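## Task

Take the USB stick out of the brown box and put it in the tray, with no other object in the tray. Afterwards put the brown box's own lid back on it. Finish with both hands open and the arms away from everything. The robot must not topple or end up tilted, and everything must stay in place without the robot holding it.

## Robot and tools

ROBOT. A wheeled cart with a pan/tilt head and two identical arms, left_arm and right_arm. The cart is 0.53 m wide and spans x = -0.35 to 0.07 m in the base frame. It drives forward/back and turns in place; it cannot slide sideways. Each arm has a vertical pan axis at x = -0.060, y = +0.155 (left) or -0.155 m (right). The shoulder sits 0.03 m out from that axis and 0.89 m high. Link lengths: upper arm 0.116, forearm 0.135, hand 0.162 m. The fixed-jaw tip reaches roughly 0.44 m from its pan axis and cannot go below about 0.55 m above the floor. Loose objects may occasionally get nudged by the scene.

FRAMES. Base frame: origin on the floor between the drive wheels, x forward, y left, z up (metres). left_hand and right_hand in results are the fixed-jaw tips in this frame; a held object sits next to the tip on the swinging-jaw side. Hand axes: z along the fingers, y from swinging jaw toward fixed jaw. Odometry frame is the base frame as it was when the scene began; base_odometry counts wheel rotation only, so slip looks like motion. Heading is in radians, left positive, -3.142 to 3.142.

execute_actions. Arguments: actions, a list holding one action or nothing (empty returns state and images only); cameras, a list from head_camera, left_wrist_camera, right_wrist_camera, all (omitted/null/all gives every camera, [] gives none). An action may contain base, joints, or both, which start together. base holds exactly one key: translate_m, a relative drive in metres from the current spot, forward positive, -1.4 to 1.4; or rotate_rad, a relative turn in radians, counter-clockwise (left) positive, -3.2 to 3.2. Base offsets count from the position in the latest state report. joints is a single dictionary for both arms and head, keyed by joint name, each value an absolute target angle in radians (not an offset). Ranges (done tolerance): head_pan_rad -3.2 to 3.2 (±0.02, 0 forward, positive left); head_tilt_rad -0.76 to 1.45 (±0.02, 0 level, positive down). For each arm prefix left_arm_ / right_arm_: shoulder_pan_rad -1.919 to 1.919 (±0.02); shoulder_lift_rad -1.745 to 1.745 (±0.1); elbow_flex_rad -1.69 to 1.58 (±0.07); wrist_flex_rad -1.658 to 1.658 (±0.03); wrist_roll_rad -2.743 to 2.841 (±0.02); gripper_rad 0 to 1.919 (±0.03). Joints left out may keep driving to earlier targets without showing it. An unknown key or out-of-range number rejects the whole call and nothing moves. One action runs at most 15 s.

JOINT MEANINGS. Pan: at 0 the left arm points left and the right arm right; positive rotates clockwise from above; straight ahead is +1.571 (left) and -1.571 (right). Bend: with lift, elbow and wrist at 0 the upper arm is up, tilted 0.24 rad outward, forearm and fingers level; positive bends downward. lift+elbow+wrist equals how far the fingers aim below horizontal; 1.571 is vertical down and needs the forearm no more than 0.08 rad above level. Roll: -1.522 closes jaws across the arm plane with fixed jaw on the left looking outward; 1.619 puts it on the right; 0.049 closes within the plane, fixed jaw below (level fingers) or toward the pan axis (fingers down). Gripper opening at the tips: 0 → 0.003 m, 0.3 → 0.026, 0.6 → 0.049, 1 → 0.076, 1.919 → 0.106. The hand body protrudes about 0.08 m above level fingers with the fixed jaw left and below with it right, so use fixed-jaw-left over furniture. To grip, target about 0.2 rad below the touching angle; lower adds nothing and can trip the jaw. A holding jaw reads off_target; done means empty or nearly no squeeze.

STOWING. Stowed: shoulder_pan -1.75 (left) / 1.75 (right), shoulder_lift 0.05, elbow_flex 1.35, wrist_flex -1.55, wrist_roll -1.52. Stow in two steps, wrists (flex, roll) first, then the other three; one-step stowing can jam a hand on the cart. Leaving stow, do not move the wrists first. Turning in place with stowed arms needs 0.44 m clear radius around the origin. Near a desk, reversing or turning can hook the cart's rear and tip it.

RESULTS. base_status and joint_status give each motion's outcome: done (for the base, wheels turned the full amount, even if slipping); off_target (stopped short, may still push: load sag, obstruction or a tripped motor); time_out (target dropped, holds in place). contact_stop never occurs. joint command not followed, often with a cause line, means a self-collision check refused that arm's targets (gripper still obeyed); the joints read not_followed and may be retried each action until valid targets are given. on_its_own lists uncommanded motion. The pictures line orders the returned images. To stop a blocked joint pushing, command its current reading.

SAG AND ERRORS. Loaded or far-reaching joints settle below target; offset the next target by that sag upward. Joint readings are slightly wrong, so hand positions can be off by a few cm, differently per arm.

OVERLOAD. A motor held over about 0.30 rad from target for about 2 s trips silently (thinking time counts, since the robot keeps the last command meanwhile) and drops to 20 % torque. Reset: once the reading is steady, send a target 0.2 rad on the far side from the tripping target (or 0.04 rad past the range end; jaws use the end). Payload per hand about 0.4 kg at full reach, 0.7 kg within 0.28 m of the pan axis; two hands close in about 1 kg. Long holds heat shoulder_lift: MOTOR HOT appears from 55 °C; at 70 °C an OVER-TEMPERATURE FAULT stops the arm and joints read limit_stop_at_motor_heat (resend targets).

wait: seconds 0 to 10; returns state and images. zoom_image: camera name and region [x0, y0, x1, y1] in pixels of its latest full image, at most 504×504. Images are 644×476; calibration (K, distortion, T_world_to_cam) is given per camera and is approximate. finished_scene: scene number; ends that scene irreversibly and reports success, then gives the next task.

AVOID. Dropping, slipping or slamming objects; arms striking or pressing each other; strong pulls, especially on things in front, which tip the robot; ending with anything held.

Each tool is called after "Request:" as name(argument=value, ...), one argument or row to a line, values as JSON.

## Session

I'll start by looking at the current state and camera images.

Request:
execute_actions(
  actions=[],
)

Scene clock: 0.00 s.
base_odometry: x=+0.000 y=+0.000 heading=+0.000 (m, m, rad; odometry frame)
base_status: not commanded
joint_positions: head_pan_rad=-0.003 head_tilt_rad=+0.012 left_arm_shoulder_pan_rad=-1.751 left_arm_shoulder_lift_rad=+0.056 left_arm_elbow_flex_rad=+1.376 left_arm_wrist_flex_rad=-1.520 left_arm_wrist_roll_rad=-1.514 left_arm_gripper_rad=+1.920 right_arm_shoulder_pan_rad=+1.771 right_arm_shoulder_lift_rad=+0.050 right_arm_elbow_flex_rad=+1.393 right_arm_wrist_flex_rad=-1.615 right_arm_wrist_roll_rad=-1.532 right_arm_gripper_rad=+1.920
joint_status: not commanded
left_hand: x=-0.3030 y=+0.1029 z=+0.8857 quat_wxyz=(-0.063, -0.673, -0.064, +0.735) (m; base frame)
right_hand: x=-0.3011 y=-0.1140 z=+0.8992 quat_wxyz=(-0.073, +0.640, -0.067, -0.762) (m; base frame)
pictures: head_camera, left_wrist_camera, right_wrist_camera
Images, in order (width x height): head_camera 644x476, left_wrist_camera 644x476, right_wrist_camera 644x476.

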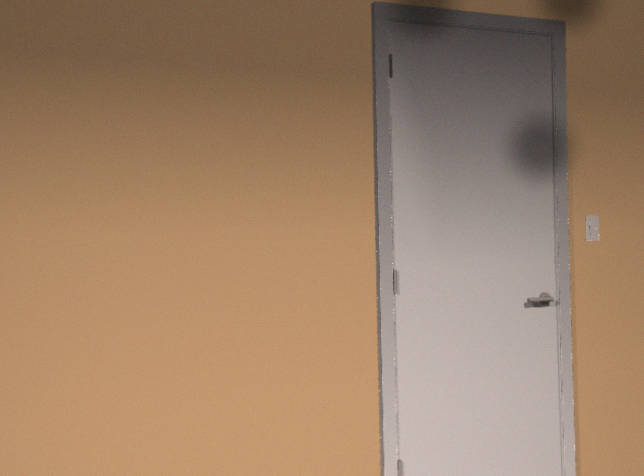

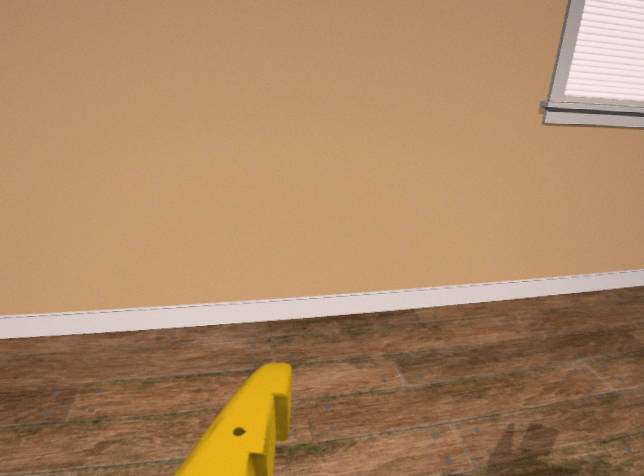

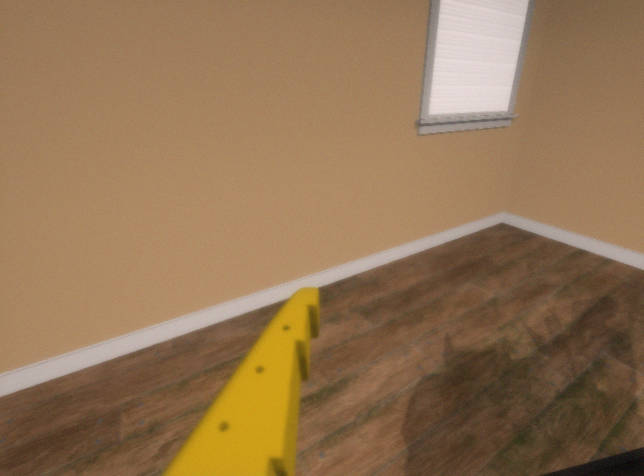

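Request:
execute_actions(
  actions=[
    {"joints": {"head_pan_rad": 0.0, "head_tilt_rad": 0.5}},
  ],
  cameras=["head_camera"],
)

Request:
execute_actions(
  actions=[
    {"joints": {"head_pan_rad": 0.9, "head_tilt_rad": 0.4}},
  ],
  cameras=["head_camera"],
)

Request:
execute_actions(
  actions=[
    {"joints": {"head_pan_rad": -0.9, "head_tilt_rad": 0.4}},
  ],
  cameras=["head_camera"],
)

Scene clock: 14.30 s.
base_odometry: x=+0.000 y=+0.000 heading=+0.000 (m, m, rad; odometry frame)
base_status: not commanded
joint_positions: head_pan_rad=-0.003 head_tilt_rad=+0.494 left_arm_shoulder_pan_rad=-1.751 left_arm_shoulder_lift_rad=+0.056 left_arm_elbow_flex_rad=+1.376 left_arm_wrist_flex_rad=-1.520 left_arm_wrist_roll_rad=-1.514 left_arm_gripper_rad=+1.920 right_arm_shoulder_pan_rad=+1.771 right_arm_shoulder_lift_rad=+0.050 right_arm_elbow_flex_rad=+1.393 right_arm_wrist_flex_rad=-1.615 right_arm_wrist_roll_rad=-1.532 right_arm_gripper_rad=+1.920
joint_status: all done
left_hand: x=-0.3030 y=+0.1029 z=+0.8857 quat_wxyz=(-0.063, -0.673, -0.064, +0.735) (m; base frame)
right_hand: x=-0.3011 y=-0.1140 z=+0.8992 quat_wxyz=(-0.073, +0.640, -0.067, -0.762) (m; base frame)
pictures: head_camera
camera_calibration (this result's frames):
head_camera: T_world_to_cam=[[0.0395562, -0.999107, -0.0148729, 0.0160647], [-0.472362, -0.00558111, -0.881387, 1.03777], [0.880517, 0.0418897, -0.472161, 0.572696], [0, 0, 0, 1]] pos_world=[-0.014702, -0.00214785, 1.18532]
Images, in order (width x height): head_camera 644x476.

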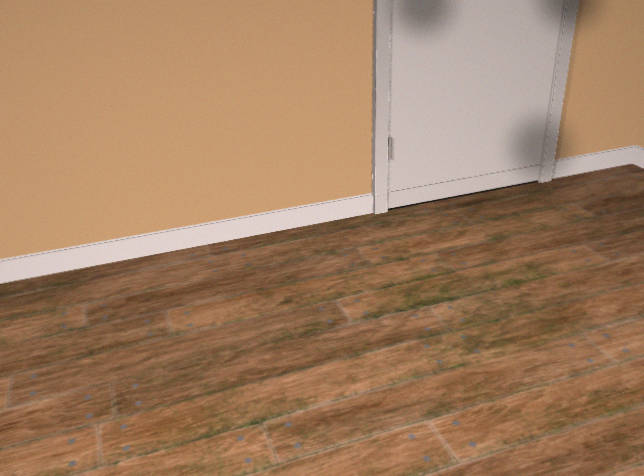

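Scene clock: 15.70 s.
base_odometry: x=+0.000 y=+0.000 heading=+0.000 (m, m, rad; odometry frame)
base_status: not commanded
joint_positions: head_pan_rad=+0.890 head_tilt_rad=+0.413 left_arm_shoulder_pan_rad=-1.751 left_arm_shoulder_lift_rad=+0.056 left_arm_elbow_flex_rad=+1.376 left_arm_wrist_flex_rad=-1.520 left_arm_wrist_roll_rad=-1.514 left_arm_gripper_rad=+1.920 right_arm_shoulder_pan_rad=+1.771 right_arm_shoulder_lift_rad=+0.050 right_arm_elbow_flex_rad=+1.393 right_arm_wrist_flex_rad=-1.615 right_arm_wrist_roll_rad=-1.532 right_arm_gripper_rad=+1.920
joint_status: all done
left_hand: x=-0.3030 y=+0.1029 z=+0.8857 quat_wxyz=(-0.063, -0.673, -0.064, +0.735) (m; base frame)
right_hand: x=-0.3011 y=-0.1140 z=+0.8992 quat_wxyz=(-0.073, +0.640, -0.067, -0.762) (m; base frame)
pictures: head_camera
camera_calibration (this result's frames):
head_camera: T_world_to_cam=[[0.803538, -0.595144, -0.0114369, 0.048017], [-0.246519, -0.315228, -0.916438, 1.08873], [0.541807, 0.739212, -0.400012, 0.473734], [0, 0, 0, 1]] pos_world=[-0.0268642, 0.0215845, 1.1878]
Images, in order (width x height): head_camera 644x476.

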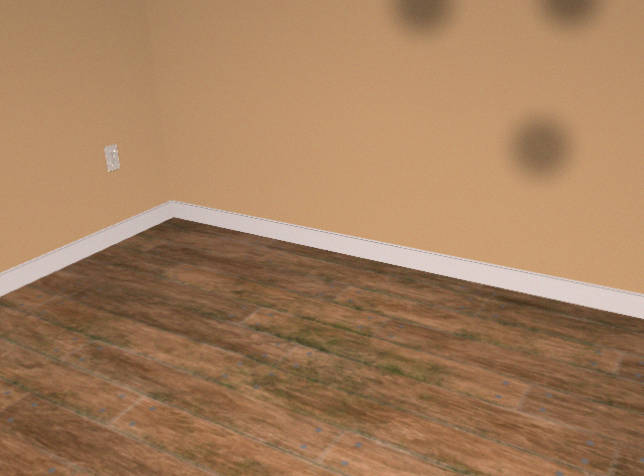

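Scene clock: 17.70 s.
base_odometry: x=+0.000 y=+0.000 heading=+0.000 (m, m, rad; odometry frame)
base_status: not commanded
joint_positions: head_pan_rad=-0.890 head_tilt_rad=+0.413 left_arm_shoulder_pan_rad=-1.751 left_arm_shoulder_lift_rad=+0.056 left_arm_elbow_flex_rad=+1.376 left_arm_wrist_flex_rad=-1.520 left_arm_wrist_roll_rad=-1.514 left_arm_gripper_rad=+1.920 right_arm_shoulder_pan_rad=+1.771 right_arm_shoulder_lift_rad=+0.050 right_arm_elbow_flex_rad=+1.393 right_arm_wrist_flex_rad=-1.615 right_arm_wrist_roll_rad=-1.532 right_arm_gripper_rad=+1.920
joint_status: all done
left_hand: x=-0.3030 y=+0.1029 z=+0.8857 quat_wxyz=(-0.063, -0.673, -0.064, +0.735) (m; base frame)
right_hand: x=-0.3011 y=-0.1140 z=+0.8992 quat_wxyz=(-0.073, +0.640, -0.067, -0.762) (m; base frame)
pictures: head_camera
camera_calibration (this result's frames):
head_camera: T_world_to_cam=[[-0.749041, -0.662424, -0.0114369, -0.0249542], [-0.257161, 0.306609, -0.916438, 1.08823], [0.610578, -0.683509, -0.400012, 0.476966], [0, 0, 0, 1]] pos_world=[-0.0300677, -0.0241793, 1.1878]
Images, in order (width x height): head_camera 644x476.

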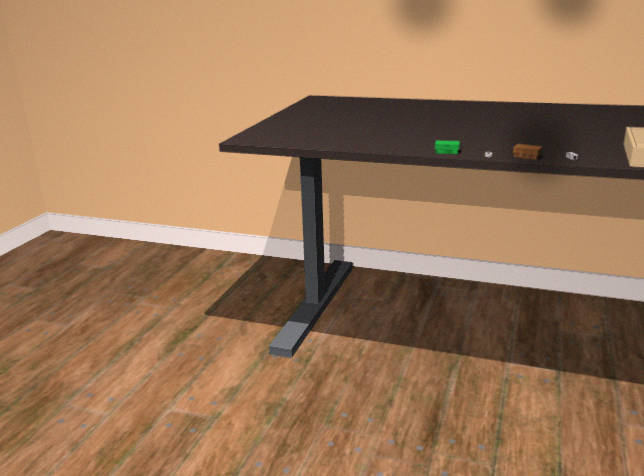

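The desk is on the right. I'll pan further to see all of it.

Request:
execute_actions(
  actions=[
    {"joints": {"head_pan_rad": -1.4, "head_tilt_rad": 0.35}},
  ],
  cameras=["head_camera"],
)

Scene clock: 23.23 s.
base_odometry: x=+0.000 y=+0.000 heading=+0.000 (m, m, rad; odometry frame)
base_status: not commanded
joint_positions: head_pan_rad=-1.390 head_tilt_rad=+0.363 left_arm_shoulder_pan_rad=-1.751 left_arm_shoulder_lift_rad=+0.056 left_arm_elbow_flex_rad=+1.376 left_arm_wrist_flex_rad=-1.520 left_arm_wrist_roll_rad=-1.514 left_arm_gripper_rad=+1.920 right_arm_shoulder_pan_rad=+1.771 right_arm_shoulder_lift_rad=+0.050 right_arm_elbow_flex_rad=+1.393 right_arm_wrist_flex_rad=-1.615 right_arm_wrist_roll_rad=-1.532 right_arm_gripper_rad=+1.920
joint_status: all done
left_hand: x=-0.3030 y=+0.1029 z=+0.8857 quat_wxyz=(-0.063, -0.673, -0.064, +0.735) (m; base frame)
right_hand: x=-0.3011 y=-0.1140 z=+0.8992 quat_wxyz=(-0.073, +0.640, -0.067, -0.762) (m; base frame)
pictures: head_camera
camera_calibration (this result's frames):
head_camera: T_world_to_cam=[[-0.974835, -0.222734, -0.00924989, -0.0380837], [-0.0703231, 0.346626, -0.935364, 1.11879], [0.211543, -0.911175, -0.353567, 0.404753], [0, 0, 0, 1]] pos_world=[-0.0440714, -0.0274839, 1.18923]
Images, in order (width x height): head_camera 644x476.

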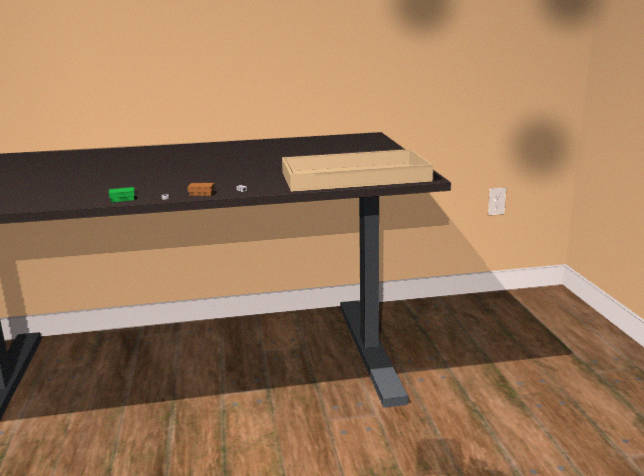

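Request:
zoom_image(
  camera="head_camera",
  region=[90, 140, 460, 230],
)

Request:
zoom_image(
  camera="head_camera",
  region=[95, 170, 265, 215],
)

Region (90, 140, 460, 230) of head_camera's 644x476 image, scaled by 1.362; it fills the top 123 rows of this view, and the rest is white.

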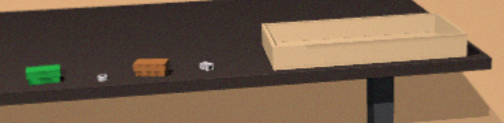

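Region (95, 170, 265, 215) of head_camera's 644x476 image, scaled by 2.965; it fills the top 133 rows of this view, and the rest is white.

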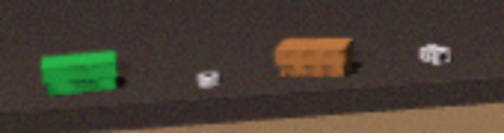

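Request:
execute_actions(
  actions=[
    {"base": {"rotate_rad": -1.22}, "joints": {"head_pan_rad": 0.0, "head_tilt_rad": 0.35}},
  ],
  cameras=["head_camera"],
)

Scene clock: 74.87 s.
base_odometry: x=-0.001 y=+0.000 heading=-1.218 (m, m, rad; odometry frame)
base_status: done
joint_positions: head_pan_rad=-0.010 head_tilt_rad=+0.363 left_arm_shoulder_pan_rad=-1.751 left_arm_shoulder_lift_rad=+0.056 left_arm_elbow_flex_rad=+1.376 left_arm_wrist_flex_rad=-1.520 left_arm_wrist_roll_rad=-1.514 left_arm_gripper_rad=+1.920 right_arm_shoulder_pan_rad=+1.771 right_arm_shoulder_lift_rad=+0.050 right_arm_elbow_flex_rad=+1.393 right_arm_wrist_flex_rad=-1.615 right_arm_wrist_roll_rad=-1.532 right_arm_gripper_rad=+1.920
joint_status: all done
left_hand: x=-0.3030 y=+0.1029 z=+0.8857 quat_wxyz=(-0.063, -0.673, -0.064, +0.735) (m; base frame)
right_hand: x=-0.3011 y=-0.1140 z=+0.8992 quat_wxyz=(-0.073, +0.640, -0.067, -0.762) (m; base frame)
pictures: head_camera
camera_calibration (this result's frames):
head_camera: T_world_to_cam=[[0.0338408, -0.999384, -0.00924775, 0.00932158], [-0.353627, -0.00331888, -0.935381, 1.1055], [0.934774, 0.0349243, -0.353521, 0.438693], [0, 0, 0, 1]] pos_world=[-0.0194613, -0.00233617, 1.18923]
Images, in order (width x height): head_camera 644x476.

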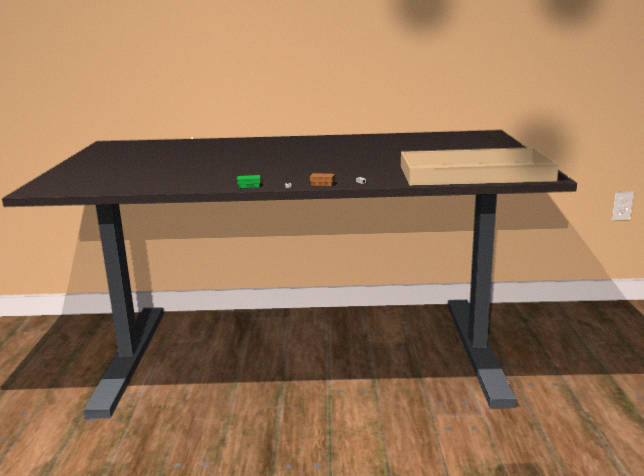

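Request:
execute_actions(
  actions=[
    {"base": {"translate_m": 1.0}, "joints": {"head_tilt_rad": 0.62, "left_arm_shoulder_pan_rad": 0.7, "left_arm_shoulder_lift_rad": -0.2, "left_arm_elbow_flex_rad": 0.3, "right_arm_shoulder_pan_rad": -0.7, "right_arm_shoulder_lift_rad": -0.2, "right_arm_elbow_flex_rad": 0.3}},
  ],
  cameras=["head_camera"],
)

Scene clock: 116.50 s.
base_odometry: x=+0.342 y=-0.939 heading=-1.217 (m, m, rad; odometry frame)
base_status: done
joint_positions: head_pan_rad=-0.010 head_tilt_rad=+0.614 left_arm_shoulder_pan_rad=+0.690 left_arm_shoulder_lift_rad=-0.166 left_arm_elbow_flex_rad=+0.333 left_arm_wrist_flex_rad=-1.520 left_arm_wrist_roll_rad=-1.514 left_arm_gripper_rad=+1.920 right_arm_shoulder_pan_rad=-0.694 right_arm_shoulder_lift_rad=-0.169 right_arm_elbow_flex_rad=+0.330 right_arm_wrist_flex_rad=-1.615 right_arm_wrist_roll_rad=-1.532 right_arm_gripper_rad=+1.920
joint_status: all done
left_hand: x=+0.0665 y=+0.3206 z=+1.1491 quat_wxyz=(+0.901, -0.047, +0.098, +0.420) (m; base frame)
right_hand: x=+0.0687 y=-0.2975 z=+1.1526 quat_wxyz=(+0.906, +0.025, +0.053, -0.419) (m; base frame)
pictures: head_camera
camera_calibration (this result's frames):
head_camera: T_world_to_cam=[[0.0301831, -0.999347, -0.0198477, 0.0213502], [-0.575027, -0.00111882, -0.818134, 0.960138], [0.817577, 0.0361068, -0.574686, 0.687744], [0, 0, 0, 1]] pos_world=[-0.0108232, -0.00242179, 1.18118]
Images, in order (width x height): head_camera 644x476.

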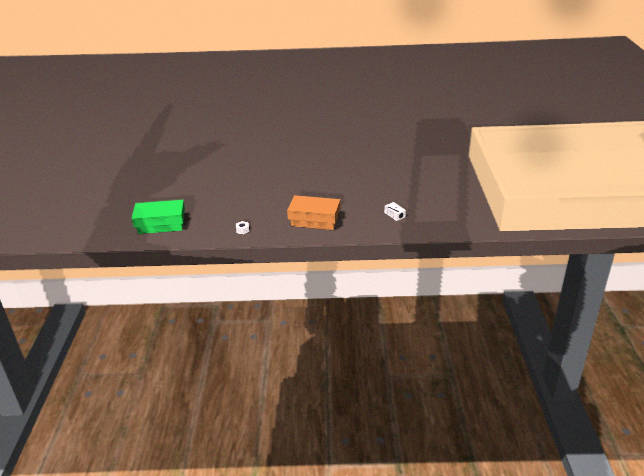

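Request:
zoom_image(
  camera="head_camera",
  region=[270, 180, 420, 250],
)

Request:
zoom_image(
  camera="head_camera",
  region=[120, 180, 270, 250],
)

Request:
zoom_image(
  camera="head_camera",
  region=[450, 100, 644, 250],
)

Region (270, 180, 420, 250) of head_camera's 644x476 image, scaled by 3.360; it fills the top 235 rows of this view, and the rest is white.

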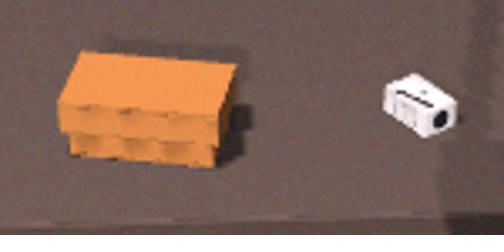

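Region (120, 180, 270, 250) of head_camera's 644x476 image, scaled by 3.360; it fills the top 235 rows of this view, and the rest is white.

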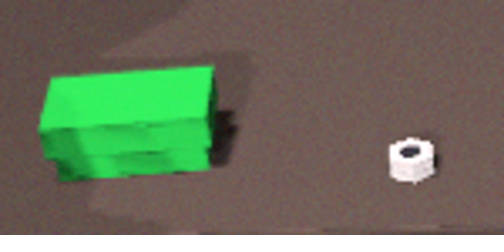

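Region (450, 100, 644, 250) of head_camera's 644x476 image, scaled by 2.598; it fills the top 390 rows of this view, and the rest is white.

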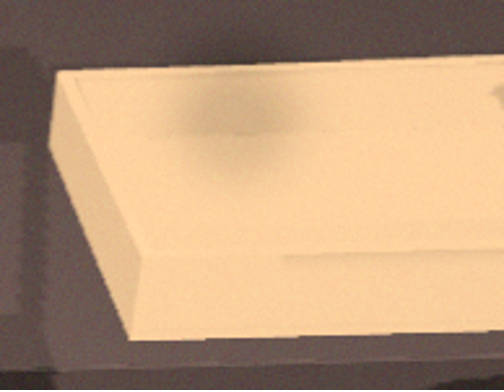

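Request:
execute_actions(
  actions=[
    {"base": {"translate_m": 0.3}, "joints": {"head_pan_rad": -0.6, "head_tilt_rad": 0.75, "left_arm_wrist_flex_rad": 1.3, "left_arm_wrist_roll_rad": -1.52, "left_arm_shoulder_pan_rad": 0.3, "right_arm_wrist_flex_rad": 1.3, "right_arm_wrist_roll_rad": -1.52, "right_arm_shoulder_pan_rad": -0.1}},
  ],
)

Scene clock: 140.17 s.
base_odometry: x=+0.447 y=-1.220 heading=-1.213 (m, m, rad; odometry frame)
base_status: done
joint_positions: head_pan_rad=-0.590 head_tilt_rad=+0.745 left_arm_shoulder_pan_rad=+0.311 left_arm_shoulder_lift_rad=-0.168 left_arm_elbow_flex_rad=+0.333 left_arm_wrist_flex_rad=+1.294 left_arm_wrist_roll_rad=-1.514 left_arm_gripper_rad=+1.920 right_arm_shoulder_pan_rad=-0.107 right_arm_shoulder_lift_rad=-0.171 right_arm_elbow_flex_rad=+0.330 right_arm_wrist_flex_rad=+1.295 right_arm_wrist_roll_rad=-1.530 right_arm_gripper_rad=+1.920
joint_status: all done
left_hand: x=-0.0090 y=+0.3390 z=+0.8331 quat_wxyz=(+0.045, -0.592, +0.804, +0.033) (m; base frame)
right_hand: x=-0.0319 y=-0.3445 z=+0.8339 quat_wxyz=(+0.044, +0.670, +0.740, -0.039) (m; base frame)
pictures: head_camera, left_wrist_camera, right_wrist_camera
camera_calibration (this result's frames):
head_camera: T_world_to_cam=[[-0.524928, -0.850783, -0.0248954, 0.00106986], [-0.565863, 0.370684, -0.736473, 0.866577], [0.635807, -0.372508, -0.676009, 0.795824], [0, 0, 0, 1]] pos_world=[-0.0150649, -0.0238658, 1.17622]
left_wrist_camera: T_world_to_cam=[[0.967364, -0.253266, 0.00798837, 0.0822973], [-0.234257, -0.881851, 0.409223, -0.0184504], [-0.0965978, -0.397738, -0.9124, 0.960062], [0, 0, 0, 1]] pos_world=[0.00880636, 0.386426, 0.882853]
right_wrist_camera: T_world_to_cam=[[-0.99698, -0.0776531, 0.000339572, -0.0561275], [-0.0689369, 0.887069, 0.45646, -0.0574716], [-0.0357467, 0.455058, -0.889744, 0.969541], [0, 0, 0, 1]] pos_world=[-0.025262, -0.394574, 0.888896]
Images, in order (width x height): head_camera 644x476, left_wrist_camera 644x476, right_wrist_camera 644x476.

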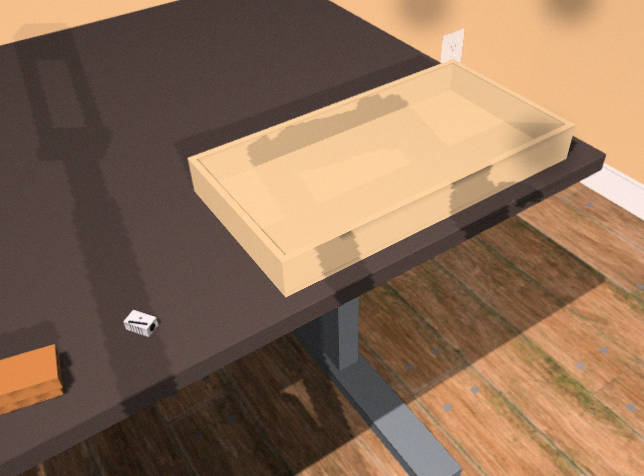

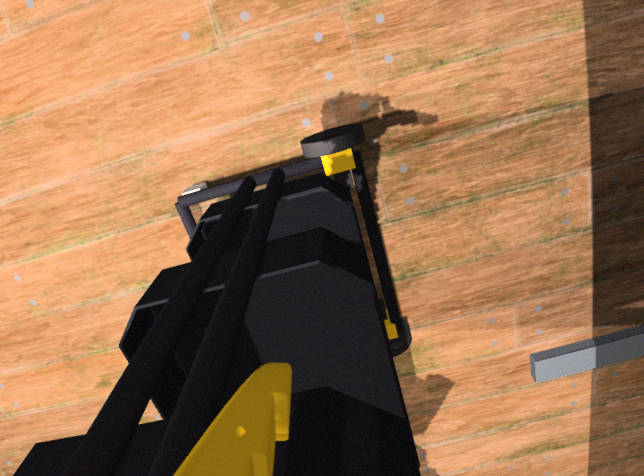

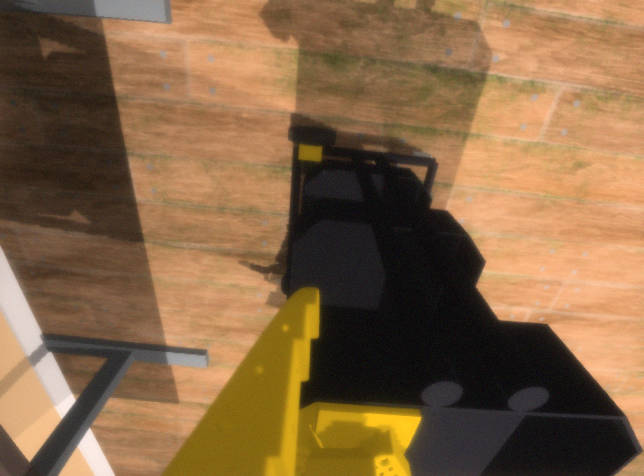

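Request:
zoom_image(
  camera="head_camera",
  region=[0, 250, 340, 476],
)

Request:
zoom_image(
  camera="head_camera",
  region=[400, 60, 644, 260],
)

Region (0, 250, 340, 476) of head_camera's 644x476 image, scaled by 1.482; it fills the top 335 rows of this view, and the rest is white.

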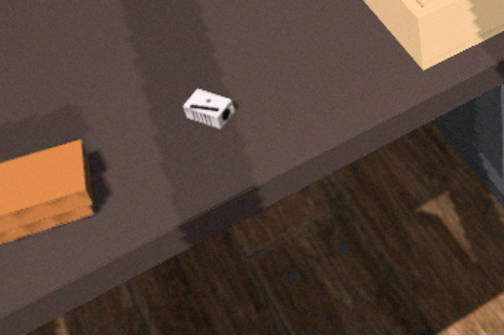

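Region (400, 60, 644, 260) of head_camera's 644x476 image, scaled by 2.066; it fills the top 413 rows of this view, and the rest is white.

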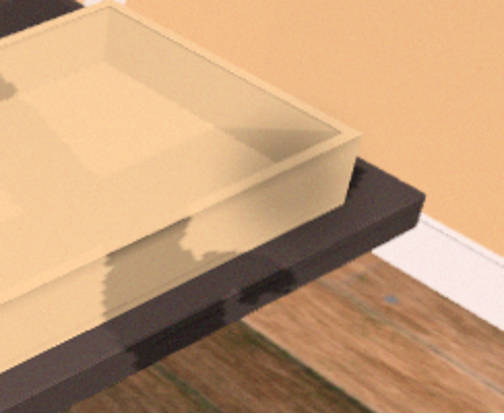

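Request:
execute_actions(
  actions=[
    {"base": {"rotate_rad": -0.75}, "joints": {"head_pan_rad": 0.0, "head_tilt_rad": 0.75}},
  ],
  cameras=[],
)

Request:
execute_actions(
  actions=[
    {"base": {"translate_m": -0.198}},
  ],
  cameras=[],
)

Request:
execute_actions(
  actions=[
    {"base": {"rotate_rad": 0.8}, "joints": {"head_pan_rad": -0.2, "head_tilt_rad": 0.72}},
  ],
  cameras=["head_camera"],
)

Scene clock: 261.80 s.
base_odometry: x=+0.447 y=-1.219 heading=-1.962 (m, m, rad; odometry frame)
base_status: done
joint_positions: head_pan_rad=-0.010 head_tilt_rad=+0.745 left_arm_shoulder_pan_rad=+0.309 left_arm_shoulder_lift_rad=-0.168 left_arm_elbow_flex_rad=+0.333 left_arm_wrist_flex_rad=+1.294 left_arm_wrist_roll_rad=-1.514 left_arm_gripper_rad=+1.920 right_arm_shoulder_pan_rad=-0.105 right_arm_shoulder_lift_rad=-0.171 right_arm_elbow_flex_rad=+0.330 right_arm_wrist_flex_rad=+1.296 right_arm_wrist_roll_rad=-1.530 right_arm_gripper_rad=+1.920
joint_status: all done
left_hand: x=-0.0093 y=+0.3390 z=+0.8331 quat_wxyz=(+0.045, -0.592, +0.804, +0.033) (m; base frame)
right_hand: x=-0.0323 y=-0.3443 z=+0.8339 quat_wxyz=(+0.043, +0.671, +0.739, -0.038) (m; base frame)
pictures: none
No camera images: the call's "cameras" was empty. Leave "cameras" out to get every camera's image.

Scene clock: 263.57 s.
base_odometry: x=+0.523 y=-1.037 heading=-1.966 (m, m, rad; odometry frame)
base_status: done
joint_positions: head_pan_rad=-0.010 head_tilt_rad=+0.745 left_arm_shoulder_pan_rad=+0.309 left_arm_shoulder_lift_rad=-0.168 left_arm_elbow_flex_rad=+0.333 left_arm_wrist_flex_rad=+1.294 left_arm_wrist_roll_rad=-1.514 left_arm_gripper_rad=+1.920 right_arm_shoulder_pan_rad=-0.105 right_arm_shoulder_lift_rad=-0.171 right_arm_elbow_flex_rad=+0.330 right_arm_wrist_flex_rad=+1.296 right_arm_wrist_roll_rad=-1.530 right_arm_gripper_rad=+1.920
joint_status: not commanded
left_hand: x=-0.0093 y=+0.3390 z=+0.8331 quat_wxyz=(+0.045, -0.592, +0.804, +0.033) (m; base frame)
right_hand: x=-0.0323 y=-0.3443 z=+0.8339 quat_wxyz=(+0.043, +0.671, +0.739, -0.038) (m; base frame)
pictures: none
No camera images: the call's "cameras" was empty. Leave "cameras" out to get every camera's image.

Scene clock: 265.30 s.
base_odometry: x=+0.524 y=-1.036 heading=-1.168 (m, m, rad; odometry frame)
base_status: done
joint_positions: head_pan_rad=-0.190 head_tilt_rad=+0.734 left_arm_shoulder_pan_rad=+0.309 left_arm_shoulder_lift_rad=-0.168 left_arm_elbow_flex_rad=+0.333 left_arm_wrist_flex_rad=+1.294 left_arm_wrist_roll_rad=-1.514 left_arm_gripper_rad=+1.920 right_arm_shoulder_pan_rad=-0.105 right_arm_shoulder_lift_rad=-0.171 right_arm_elbow_flex_rad=+0.330 right_arm_wrist_flex_rad=+1.296 right_arm_wrist_roll_rad=-1.530 right_arm_gripper_rad=+1.920
joint_status: all done
left_hand: x=-0.0093 y=+0.3390 z=+0.8331 quat_wxyz=(+0.045, -0.592, +0.804, +0.033) (m; base frame)
right_hand: x=-0.0323 y=-0.3443 z=+0.8339 quat_wxyz=(+0.043, +0.671, +0.739, -0.038) (m; base frame)
pictures: head_camera
camera_calibration (this result's frames):
head_camera: T_world_to_cam=[[-0.15191, -0.98809, -0.0245143, 0.018163], [-0.658133, 0.119624, -0.743338, 0.870142], [0.737417, -0.096787, -0.668467, 0.791919], [0, 0, 0, 1]] pos_world=[-0.00854656, -0.00949588, 1.17663]
Images, in order (width x height): head_camera 644x476.

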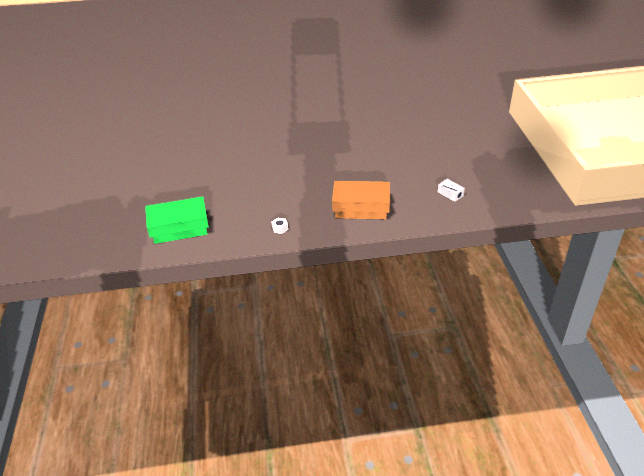

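Request:
zoom_image(
  camera="head_camera",
  region=[0, 200, 322, 320],
)

Request:
zoom_image(
  camera="head_camera",
  region=[322, 160, 644, 280],
)

Region (0, 200, 322, 320) of head_camera's 644x476 image, scaled by 1.565; it fills the top 188 rows of this view, and the rest is white.

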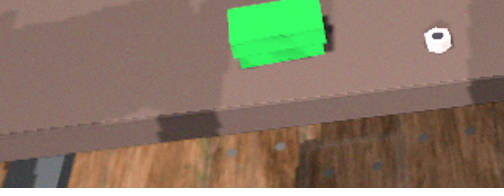

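Region (322, 160, 644, 280) of head_camera's 644x476 image, scaled by 1.565; it fills the top 188 rows of this view, and the rest is white.

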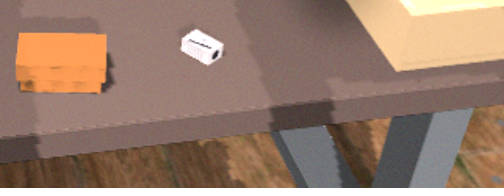

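Request:
execute_actions(
  actions=[
    {"base": {"translate_m": 0.33}, "joints": {"head_pan_rad": -0.45, "head_tilt_rad": 1.1}},
  ],
)

Scene clock: 289.03 s.
base_odometry: x=+0.654 y=-1.339 heading=-1.165 (m, m, rad; odometry frame)
base_status: done
joint_positions: head_pan_rad=-0.440 head_tilt_rad=+1.095 left_arm_shoulder_pan_rad=+0.309 left_arm_shoulder_lift_rad=-0.168 left_arm_elbow_flex_rad=+0.333 left_arm_wrist_flex_rad=+1.294 left_arm_wrist_roll_rad=-1.514 left_arm_gripper_rad=+1.920 right_arm_shoulder_pan_rad=-0.105 right_arm_shoulder_lift_rad=-0.171 right_arm_elbow_flex_rad=+0.330 right_arm_wrist_flex_rad=+1.296 right_arm_wrist_roll_rad=-1.530 right_arm_gripper_rad=+1.920
joint_status: all done
left_hand: x=-0.0093 y=+0.3390 z=+0.8331 quat_wxyz=(+0.045, -0.592, +0.804, +0.033) (m; base frame)
right_hand: x=-0.0323 y=-0.3443 z=+0.8339 quat_wxyz=(+0.043, +0.671, +0.739, -0.038) (m; base frame)
pictures: head_camera, left_wrist_camera, right_wrist_camera
camera_calibration (this result's frames):
head_camera: T_world_to_cam=[[-0.401677, -0.915067, -0.0361628, 0.0198315], [-0.806511, 0.372179, -0.459372, 0.536323], [0.433815, -0.155353, -0.887508, 1.02977], [0, 0, 0, 1]] pos_world=[-0.00621132, -0.0214838, 1.16101]
left_wrist_camera: T_world_to_cam=[[0.967751, -0.251782, 0.00798837, 0.0820905], [-0.232904, -0.882209, 0.409223, -0.0183137], [-0.0959876, -0.397886, -0.9124, 0.960122], [0, 0, 0, 1]] pos_world=[0.00845128, 0.386532, 0.882853]
right_wrist_camera: T_world_to_cam=[[-0.997098, -0.0761242, 0.000383938, -0.0559418], [-0.0675025, 0.886477, 0.457823, -0.0589534], [-0.0351918, 0.456469, -0.889043, 0.969332], [0, 0, 0, 1]] pos_world=[-0.0256464, -0.394468, 0.88879]
Images, in order (width x height): head_camera 644x476, left_wrist_camera 644x476, right_wrist_camera 644x476.

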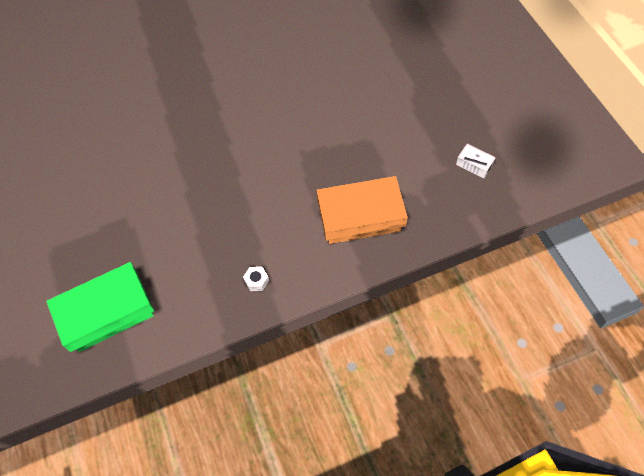

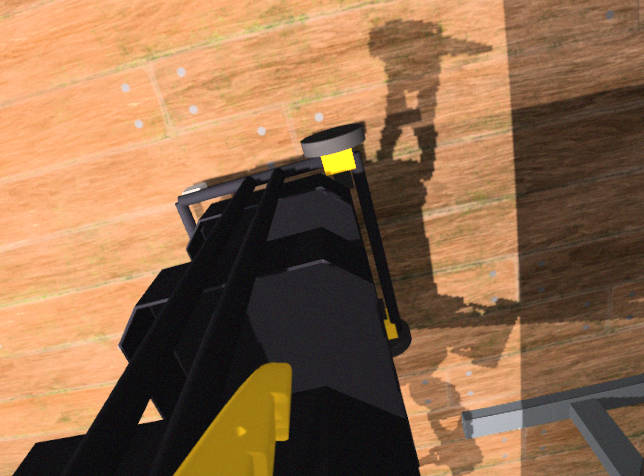

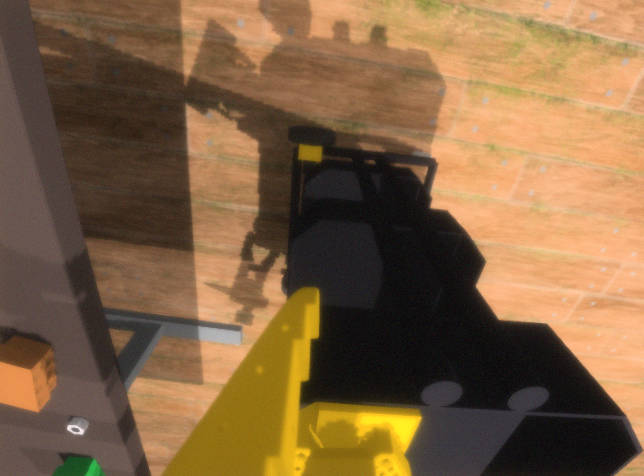

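Request:
zoom_image(
  camera="head_camera",
  region=[290, 150, 450, 300],
)

Request:
zoom_image(
  camera="head_camera",
  region=[0, 240, 330, 476],
)

Request:
zoom_image(
  camera="head_camera",
  region=[400, 120, 644, 300],
)

Region (290, 150, 450, 300) of head_camera's 644x476 image, scaled by 3.150; it fills the top 472 rows of this view, and the rest is white.

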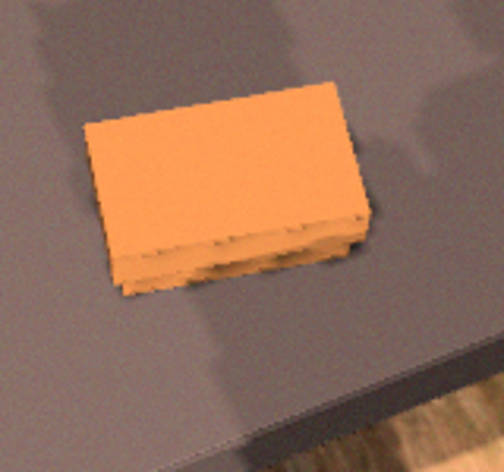

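Region (0, 240, 330, 476) of head_camera's 644x476 image, scaled by 1.527; it fills the top 360 rows of this view, and the rest is white.

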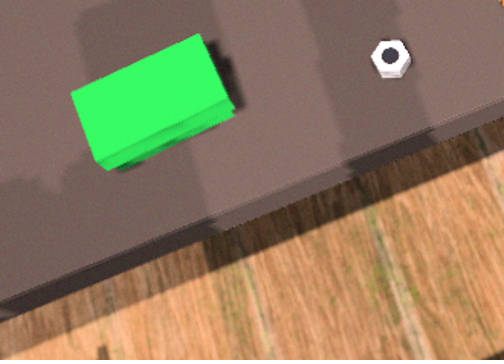

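Region (400, 120, 644, 300) of head_camera's 644x476 image, scaled by 2.066; it fills the top 372 rows of this view, and the rest is white.

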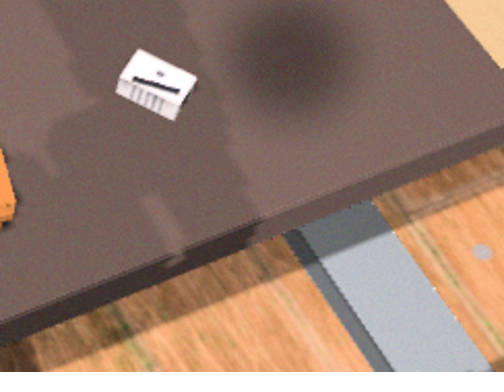

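Request:
execute_actions(
  actions=[
    {"base": {"translate_m": 0.063}, "joints": {"right_arm_shoulder_pan_rad": -1.68, "right_arm_shoulder_lift_rad": -0.01, "right_arm_elbow_flex_rad": 0.175, "right_arm_wrist_flex_rad": 1.345, "right_arm_wrist_roll_rad": -0.29, "right_arm_gripper_rad": 0.75, "head_pan_rad": -0.6, "head_tilt_rad": 1.15}},
  ],
  cameras=["head_camera", "right_wrist_camera"],
)

Scene clock: 400.07 s.
base_odometry: x=+0.679 y=-1.397 heading=-1.164 (m, m, rad; odometry frame)
base_status: done
joint_positions: head_pan_rad=-0.590 head_tilt_rad=+1.145 left_arm_shoulder_pan_rad=+0.309 left_arm_shoulder_lift_rad=-0.168 left_arm_elbow_flex_rad=+0.333 left_arm_wrist_flex_rad=+1.294 left_arm_wrist_roll_rad=-1.514 left_arm_gripper_rad=+1.920 right_arm_shoulder_pan_rad=-1.673 right_arm_shoulder_lift_rad=-0.002 right_arm_elbow_flex_rad=+0.205 right_arm_wrist_flex_rad=+1.339 right_arm_wrist_roll_rad=-0.300 right_arm_gripper_rad=+0.759
joint_status: all done
left_hand: x=-0.0093 y=+0.3390 z=+0.8331 quat_wxyz=(+0.045, -0.592, +0.804, +0.033) (m; base frame)
right_hand: x=+0.1273 y=-0.1335 z=+0.8239 quat_wxyz=(+0.012, -0.615, +0.789, -0.008) (m; base frame)
pictures: head_camera, right_wrist_camera
camera_calibration (this result's frames):
head_camera: T_world_to_cam=[[-0.535415, -0.843759, -0.037438, 0.0150136], [-0.760019, 0.500662, -0.414377, 0.48672], [0.368378, -0.19341, -0.909335, 1.05181], [0, 0, 0, 1]] pos_world=[-0.00951069, -0.0275833, 1.1587]
right_wrist_camera: T_world_to_cam=[[0.96401, -0.264061, 0.0309235, -0.180731], [-0.237321, -0.802238, 0.547808, -0.508417], [-0.119846, -0.535431, -0.836033, 0.704528], [0, 0, 0, 1]] pos_world=[0.138004, -0.0783687, 0.873112]
Images, in order (width x height): head_camera 644x476, right_wrist_camera 644x476.

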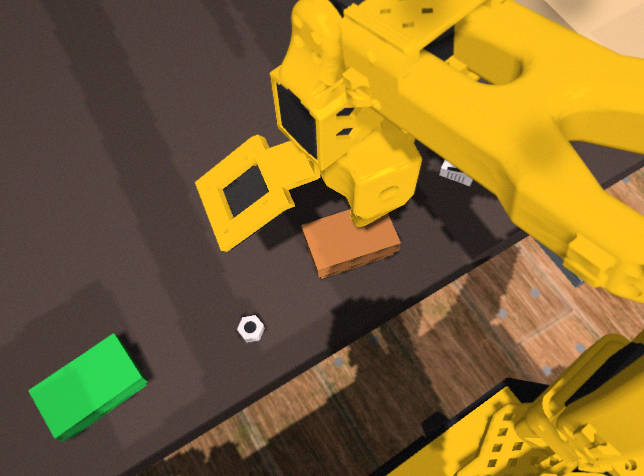

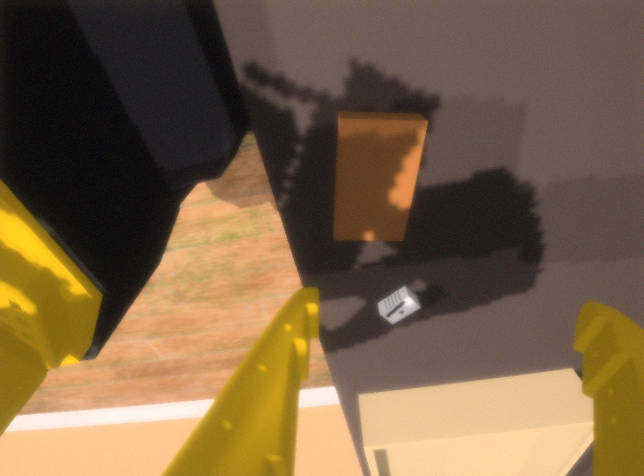

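Request:
execute_actions(
  actions=[
    {"joints": {"right_arm_shoulder_lift_rad": 0.27, "right_arm_elbow_flex_rad": 0.33, "right_arm_wrist_flex_rad": 0.945}},
  ],
  cameras=["head_camera", "right_wrist_camera"],
)

Scene clock: 461.13 s.
base_odometry: x=+0.679 y=-1.397 heading=-1.164 (m, m, rad; odometry frame)
base_status: not commanded
joint_positions: head_pan_rad=-0.590 head_tilt_rad=+1.145 left_arm_shoulder_pan_rad=+0.309 left_arm_shoulder_lift_rad=-0.168 left_arm_elbow_flex_rad=+0.333 left_arm_wrist_flex_rad=+1.294 left_arm_wrist_roll_rad=-1.514 left_arm_gripper_rad=+1.920 right_arm_shoulder_pan_rad=-1.673 right_arm_shoulder_lift_rad=+0.279 right_arm_elbow_flex_rad=+0.332 right_arm_wrist_flex_rad=+0.951 right_arm_wrist_roll_rad=-0.300 right_arm_gripper_rad=+0.759
joint_status: all done
left_hand: x=-0.0093 y=+0.3390 z=+0.8331 quat_wxyz=(+0.045, -0.592, +0.804, +0.033) (m; base frame)
right_hand: x=+0.1345 y=-0.1328 z=+0.7608 quat_wxyz=(+0.004, -0.615, +0.789, -0.002) (m; base frame)
pictures: head_camera, right_wrist_camera
camera_calibration (this result's frames):
head_camera: T_world_to_cam=[[-0.535414, -0.843759, -0.037438, 0.0150136], [-0.760019, 0.500662, -0.414377, 0.48672], [0.368379, -0.19341, -0.909335, 1.05181], [0, 0, 0, 1]] pos_world=[-0.00951069, -0.0275832, 1.1587]
right_wrist_camera: T_world_to_cam=[[0.964439, -0.264017, 0.012331, -0.171423], [-0.226391, -0.801119, 0.554036, -0.477637], [-0.136396, -0.537126, -0.832401, 0.652305], [0, 0, 0, 1]] pos_world=[0.146166, -0.0775328, 0.809721]
Images, in order (width x height): head_camera 644x476, right_wrist_camera 644x476.

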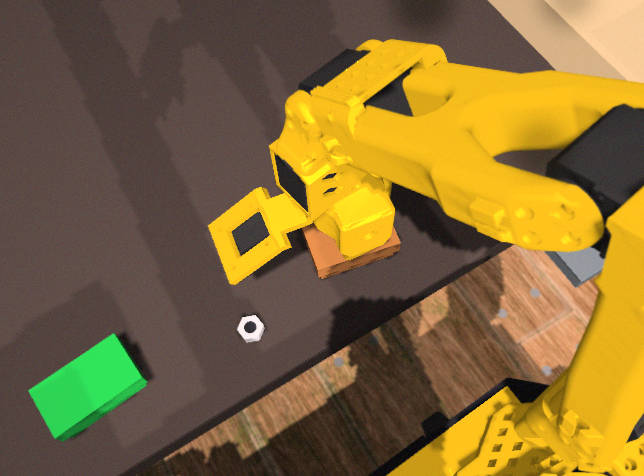

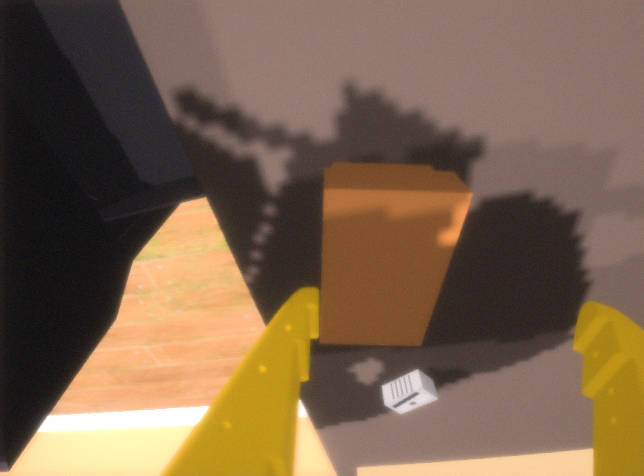

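Request:
zoom_image(
  camera="right_wrist_camera",
  region=[250, 140, 510, 380],
)

Region (250, 140, 510, 380) of right_wrist_camera's 644x476 image, scaled by 1.938; it fills the top 465 rows of this view, and the rest is white.

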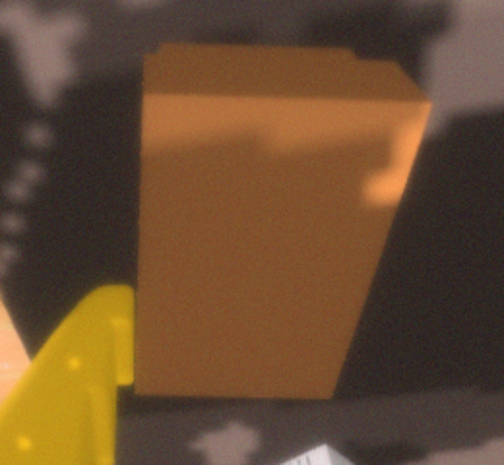

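Request:
execute_actions(
  actions=[
    {"joints": {"right_arm_shoulder_pan_rad": -1.639, "right_arm_shoulder_lift_rad": 0.312, "right_arm_elbow_flex_rad": 0.394, "right_arm_wrist_flex_rad": 0.848, "right_arm_wrist_roll_rad": -0.263}},
  ],
  cameras=["right_wrist_camera"],
)

Scene clock: 499.93 s.
base_odometry: x=+0.679 y=-1.397 heading=-1.164 (m, m, rad; odometry frame)
base_status: not commanded
joint_positions: head_pan_rad=-0.590 head_tilt_rad=+1.145 left_arm_shoulder_pan_rad=+0.309 left_arm_shoulder_lift_rad=-0.168 left_arm_elbow_flex_rad=+0.333 left_arm_wrist_flex_rad=+1.294 left_arm_wrist_roll_rad=-1.514 left_arm_gripper_rad=+1.920 right_arm_shoulder_pan_rad=-1.645 right_arm_shoulder_lift_rad=+0.322 right_arm_elbow_flex_rad=+0.395 right_arm_wrist_flex_rad=+0.854 right_arm_wrist_roll_rad=-0.272 right_arm_gripper_rad=+0.759
joint_status: all done
left_hand: x=-0.0093 y=+0.3390 z=+0.8331 quat_wxyz=(+0.045, -0.592, +0.804, +0.033) (m; base frame)
right_hand: x=+0.1295 y=-0.1388 z=+0.7467 quat_wxyz=(+0.000, -0.615, +0.789, +0.000) (m; base frame)
pictures: right_wrist_camera
camera_calibration (this result's frames):
right_wrist_camera: T_world_to_cam=[[0.964513, -0.264009, 0.00374824, -0.161548], [-0.221306, -0.800597, 0.556838, -0.478462], [-0.144009, -0.537907, -0.830613, 0.636194], [0, 0, 0, 1]] pos_world=[0.141546, -0.0834928, 0.795462]
Images, in order (width x height): right_wrist_camera 644x476.

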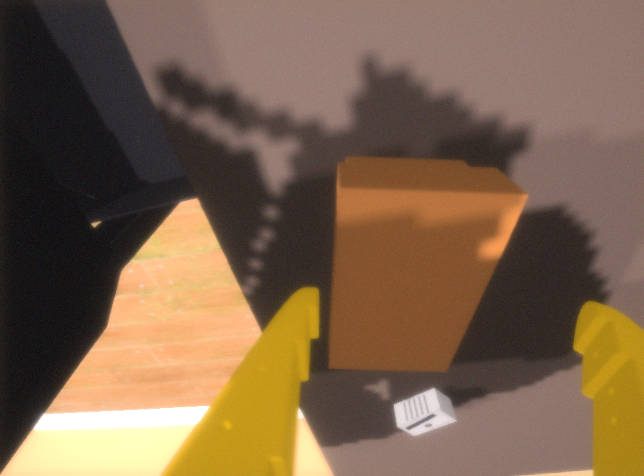

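Request:
execute_actions(
  actions=[
    {"joints": {"right_arm_shoulder_lift_rad": 0.41, "right_arm_elbow_flex_rad": 0.4, "right_arm_wrist_flex_rad": 0.744}},
  ],
  cameras=["head_camera", "right_wrist_camera"],
)

Scene clock: 512.90 s.
base_odometry: x=+0.679 y=-1.397 heading=-1.164 (m, m, rad; odometry frame)
base_status: not commanded
joint_positions: head_pan_rad=-0.590 head_tilt_rad=+1.145 left_arm_shoulder_pan_rad=+0.309 left_arm_shoulder_lift_rad=-0.168 left_arm_elbow_flex_rad=+0.333 left_arm_wrist_flex_rad=+1.294 left_arm_wrist_roll_rad=-1.514 left_arm_gripper_rad=+1.920 right_arm_shoulder_pan_rad=-1.645 right_arm_shoulder_lift_rad=+0.420 right_arm_elbow_flex_rad=+0.401 right_arm_wrist_flex_rad=+0.750 right_arm_wrist_roll_rad=-0.272 right_arm_gripper_rad=+0.759
joint_status: all done
left_hand: x=-0.0093 y=+0.3390 z=+0.8331 quat_wxyz=(+0.045, -0.592, +0.804, +0.033) (m; base frame)
right_hand: x=+0.1294 y=-0.1388 z=+0.7297 quat_wxyz=(+0.000, -0.615, +0.789, +0.000) (m; base frame)
pictures: head_camera, right_wrist_camera
camera_calibration (this result's frames):
head_camera: T_world_to_cam=[[-0.535415, -0.843759, -0.037438, 0.0150136], [-0.760019, 0.500663, -0.414377, 0.48672], [0.368378, -0.19341, -0.909335, 1.05181], [0, 0, 0, 1]] pos_world=[-0.0095107, -0.0275833, 1.1587]
right_wrist_camera: T_world_to_cam=[[0.964513, -0.264009, 0.00374824, -0.161402], [-0.221306, -0.800597, 0.556838, -0.468991], [-0.144009, -0.537907, -0.830613, 0.622014], [0, 0, 0, 1]] pos_world=[0.14146, -0.0834993, 0.77841]
Images, in order (width x height): head_camera 644x476, right_wrist_camera 644x476.

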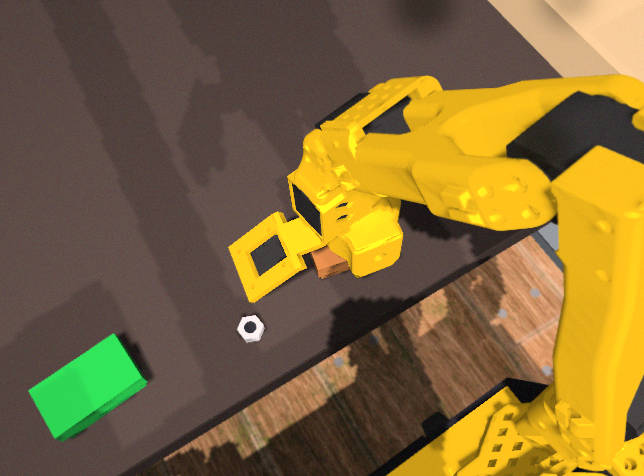

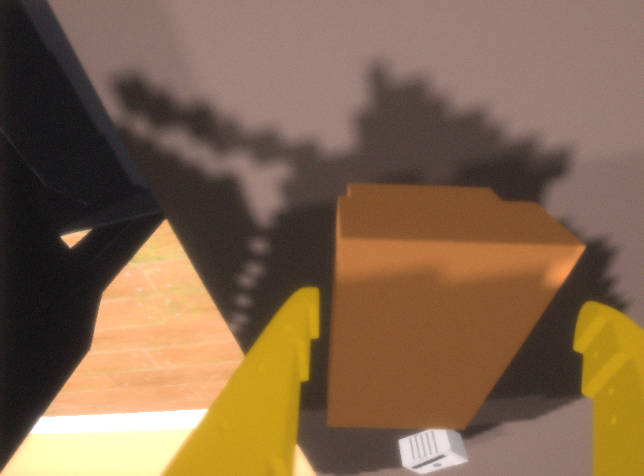

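Request:
execute_actions(
  actions=[
    {"joints": {"right_arm_gripper_rad": 0.32}},
  ],
  cameras=["right_wrist_camera"],
)

Scene clock: 528.30 s.
base_odometry: x=+0.679 y=-1.397 heading=-1.164 (m, m, rad; odometry frame)
base_status: not commanded
joint_positions: head_pan_rad=-0.590 head_tilt_rad=+1.145 left_arm_shoulder_pan_rad=+0.309 left_arm_shoulder_lift_rad=-0.168 left_arm_elbow_flex_rad=+0.333 left_arm_wrist_flex_rad=+1.294 left_arm_wrist_roll_rad=-1.514 left_arm_gripper_rad=+1.920 right_arm_shoulder_pan_rad=-1.645 right_arm_shoulder_lift_rad=+0.420 right_arm_elbow_flex_rad=+0.401 right_arm_wrist_flex_rad=+0.748 right_arm_wrist_roll_rad=-0.272 right_arm_gripper_rad=+0.459
joint_status: right_arm_gripper_rad off_target (ended at +0.459, target +0.320)
left_hand: x=-0.0093 y=+0.3390 z=+0.8331 quat_wxyz=(+0.045, -0.592, +0.804, +0.033) (m; base frame)
right_hand: x=+0.1296 y=-0.1388 z=+0.7297 quat_wxyz=(+0.001, -0.615, +0.789, +0.000) (m; base frame)
pictures: right_wrist_camera
camera_calibration (this result's frames):
right_wrist_camera: T_world_to_cam=[[0.964506, -0.26401, 0.00519356, -0.162688], [-0.222157, -0.800661, 0.556407, -0.4685], [-0.142739, -0.537812, -0.830894, 0.622103], [0, 0, 0, 1]] pos_world=[0.141631, -0.0834865, 0.778423]
Images, in order (width x height): right_wrist_camera 644x476.

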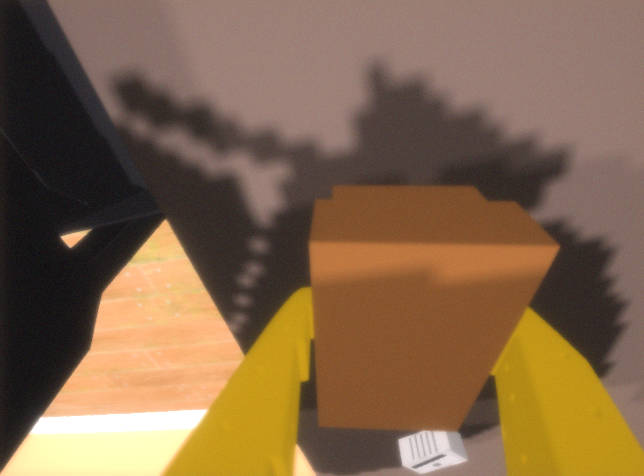

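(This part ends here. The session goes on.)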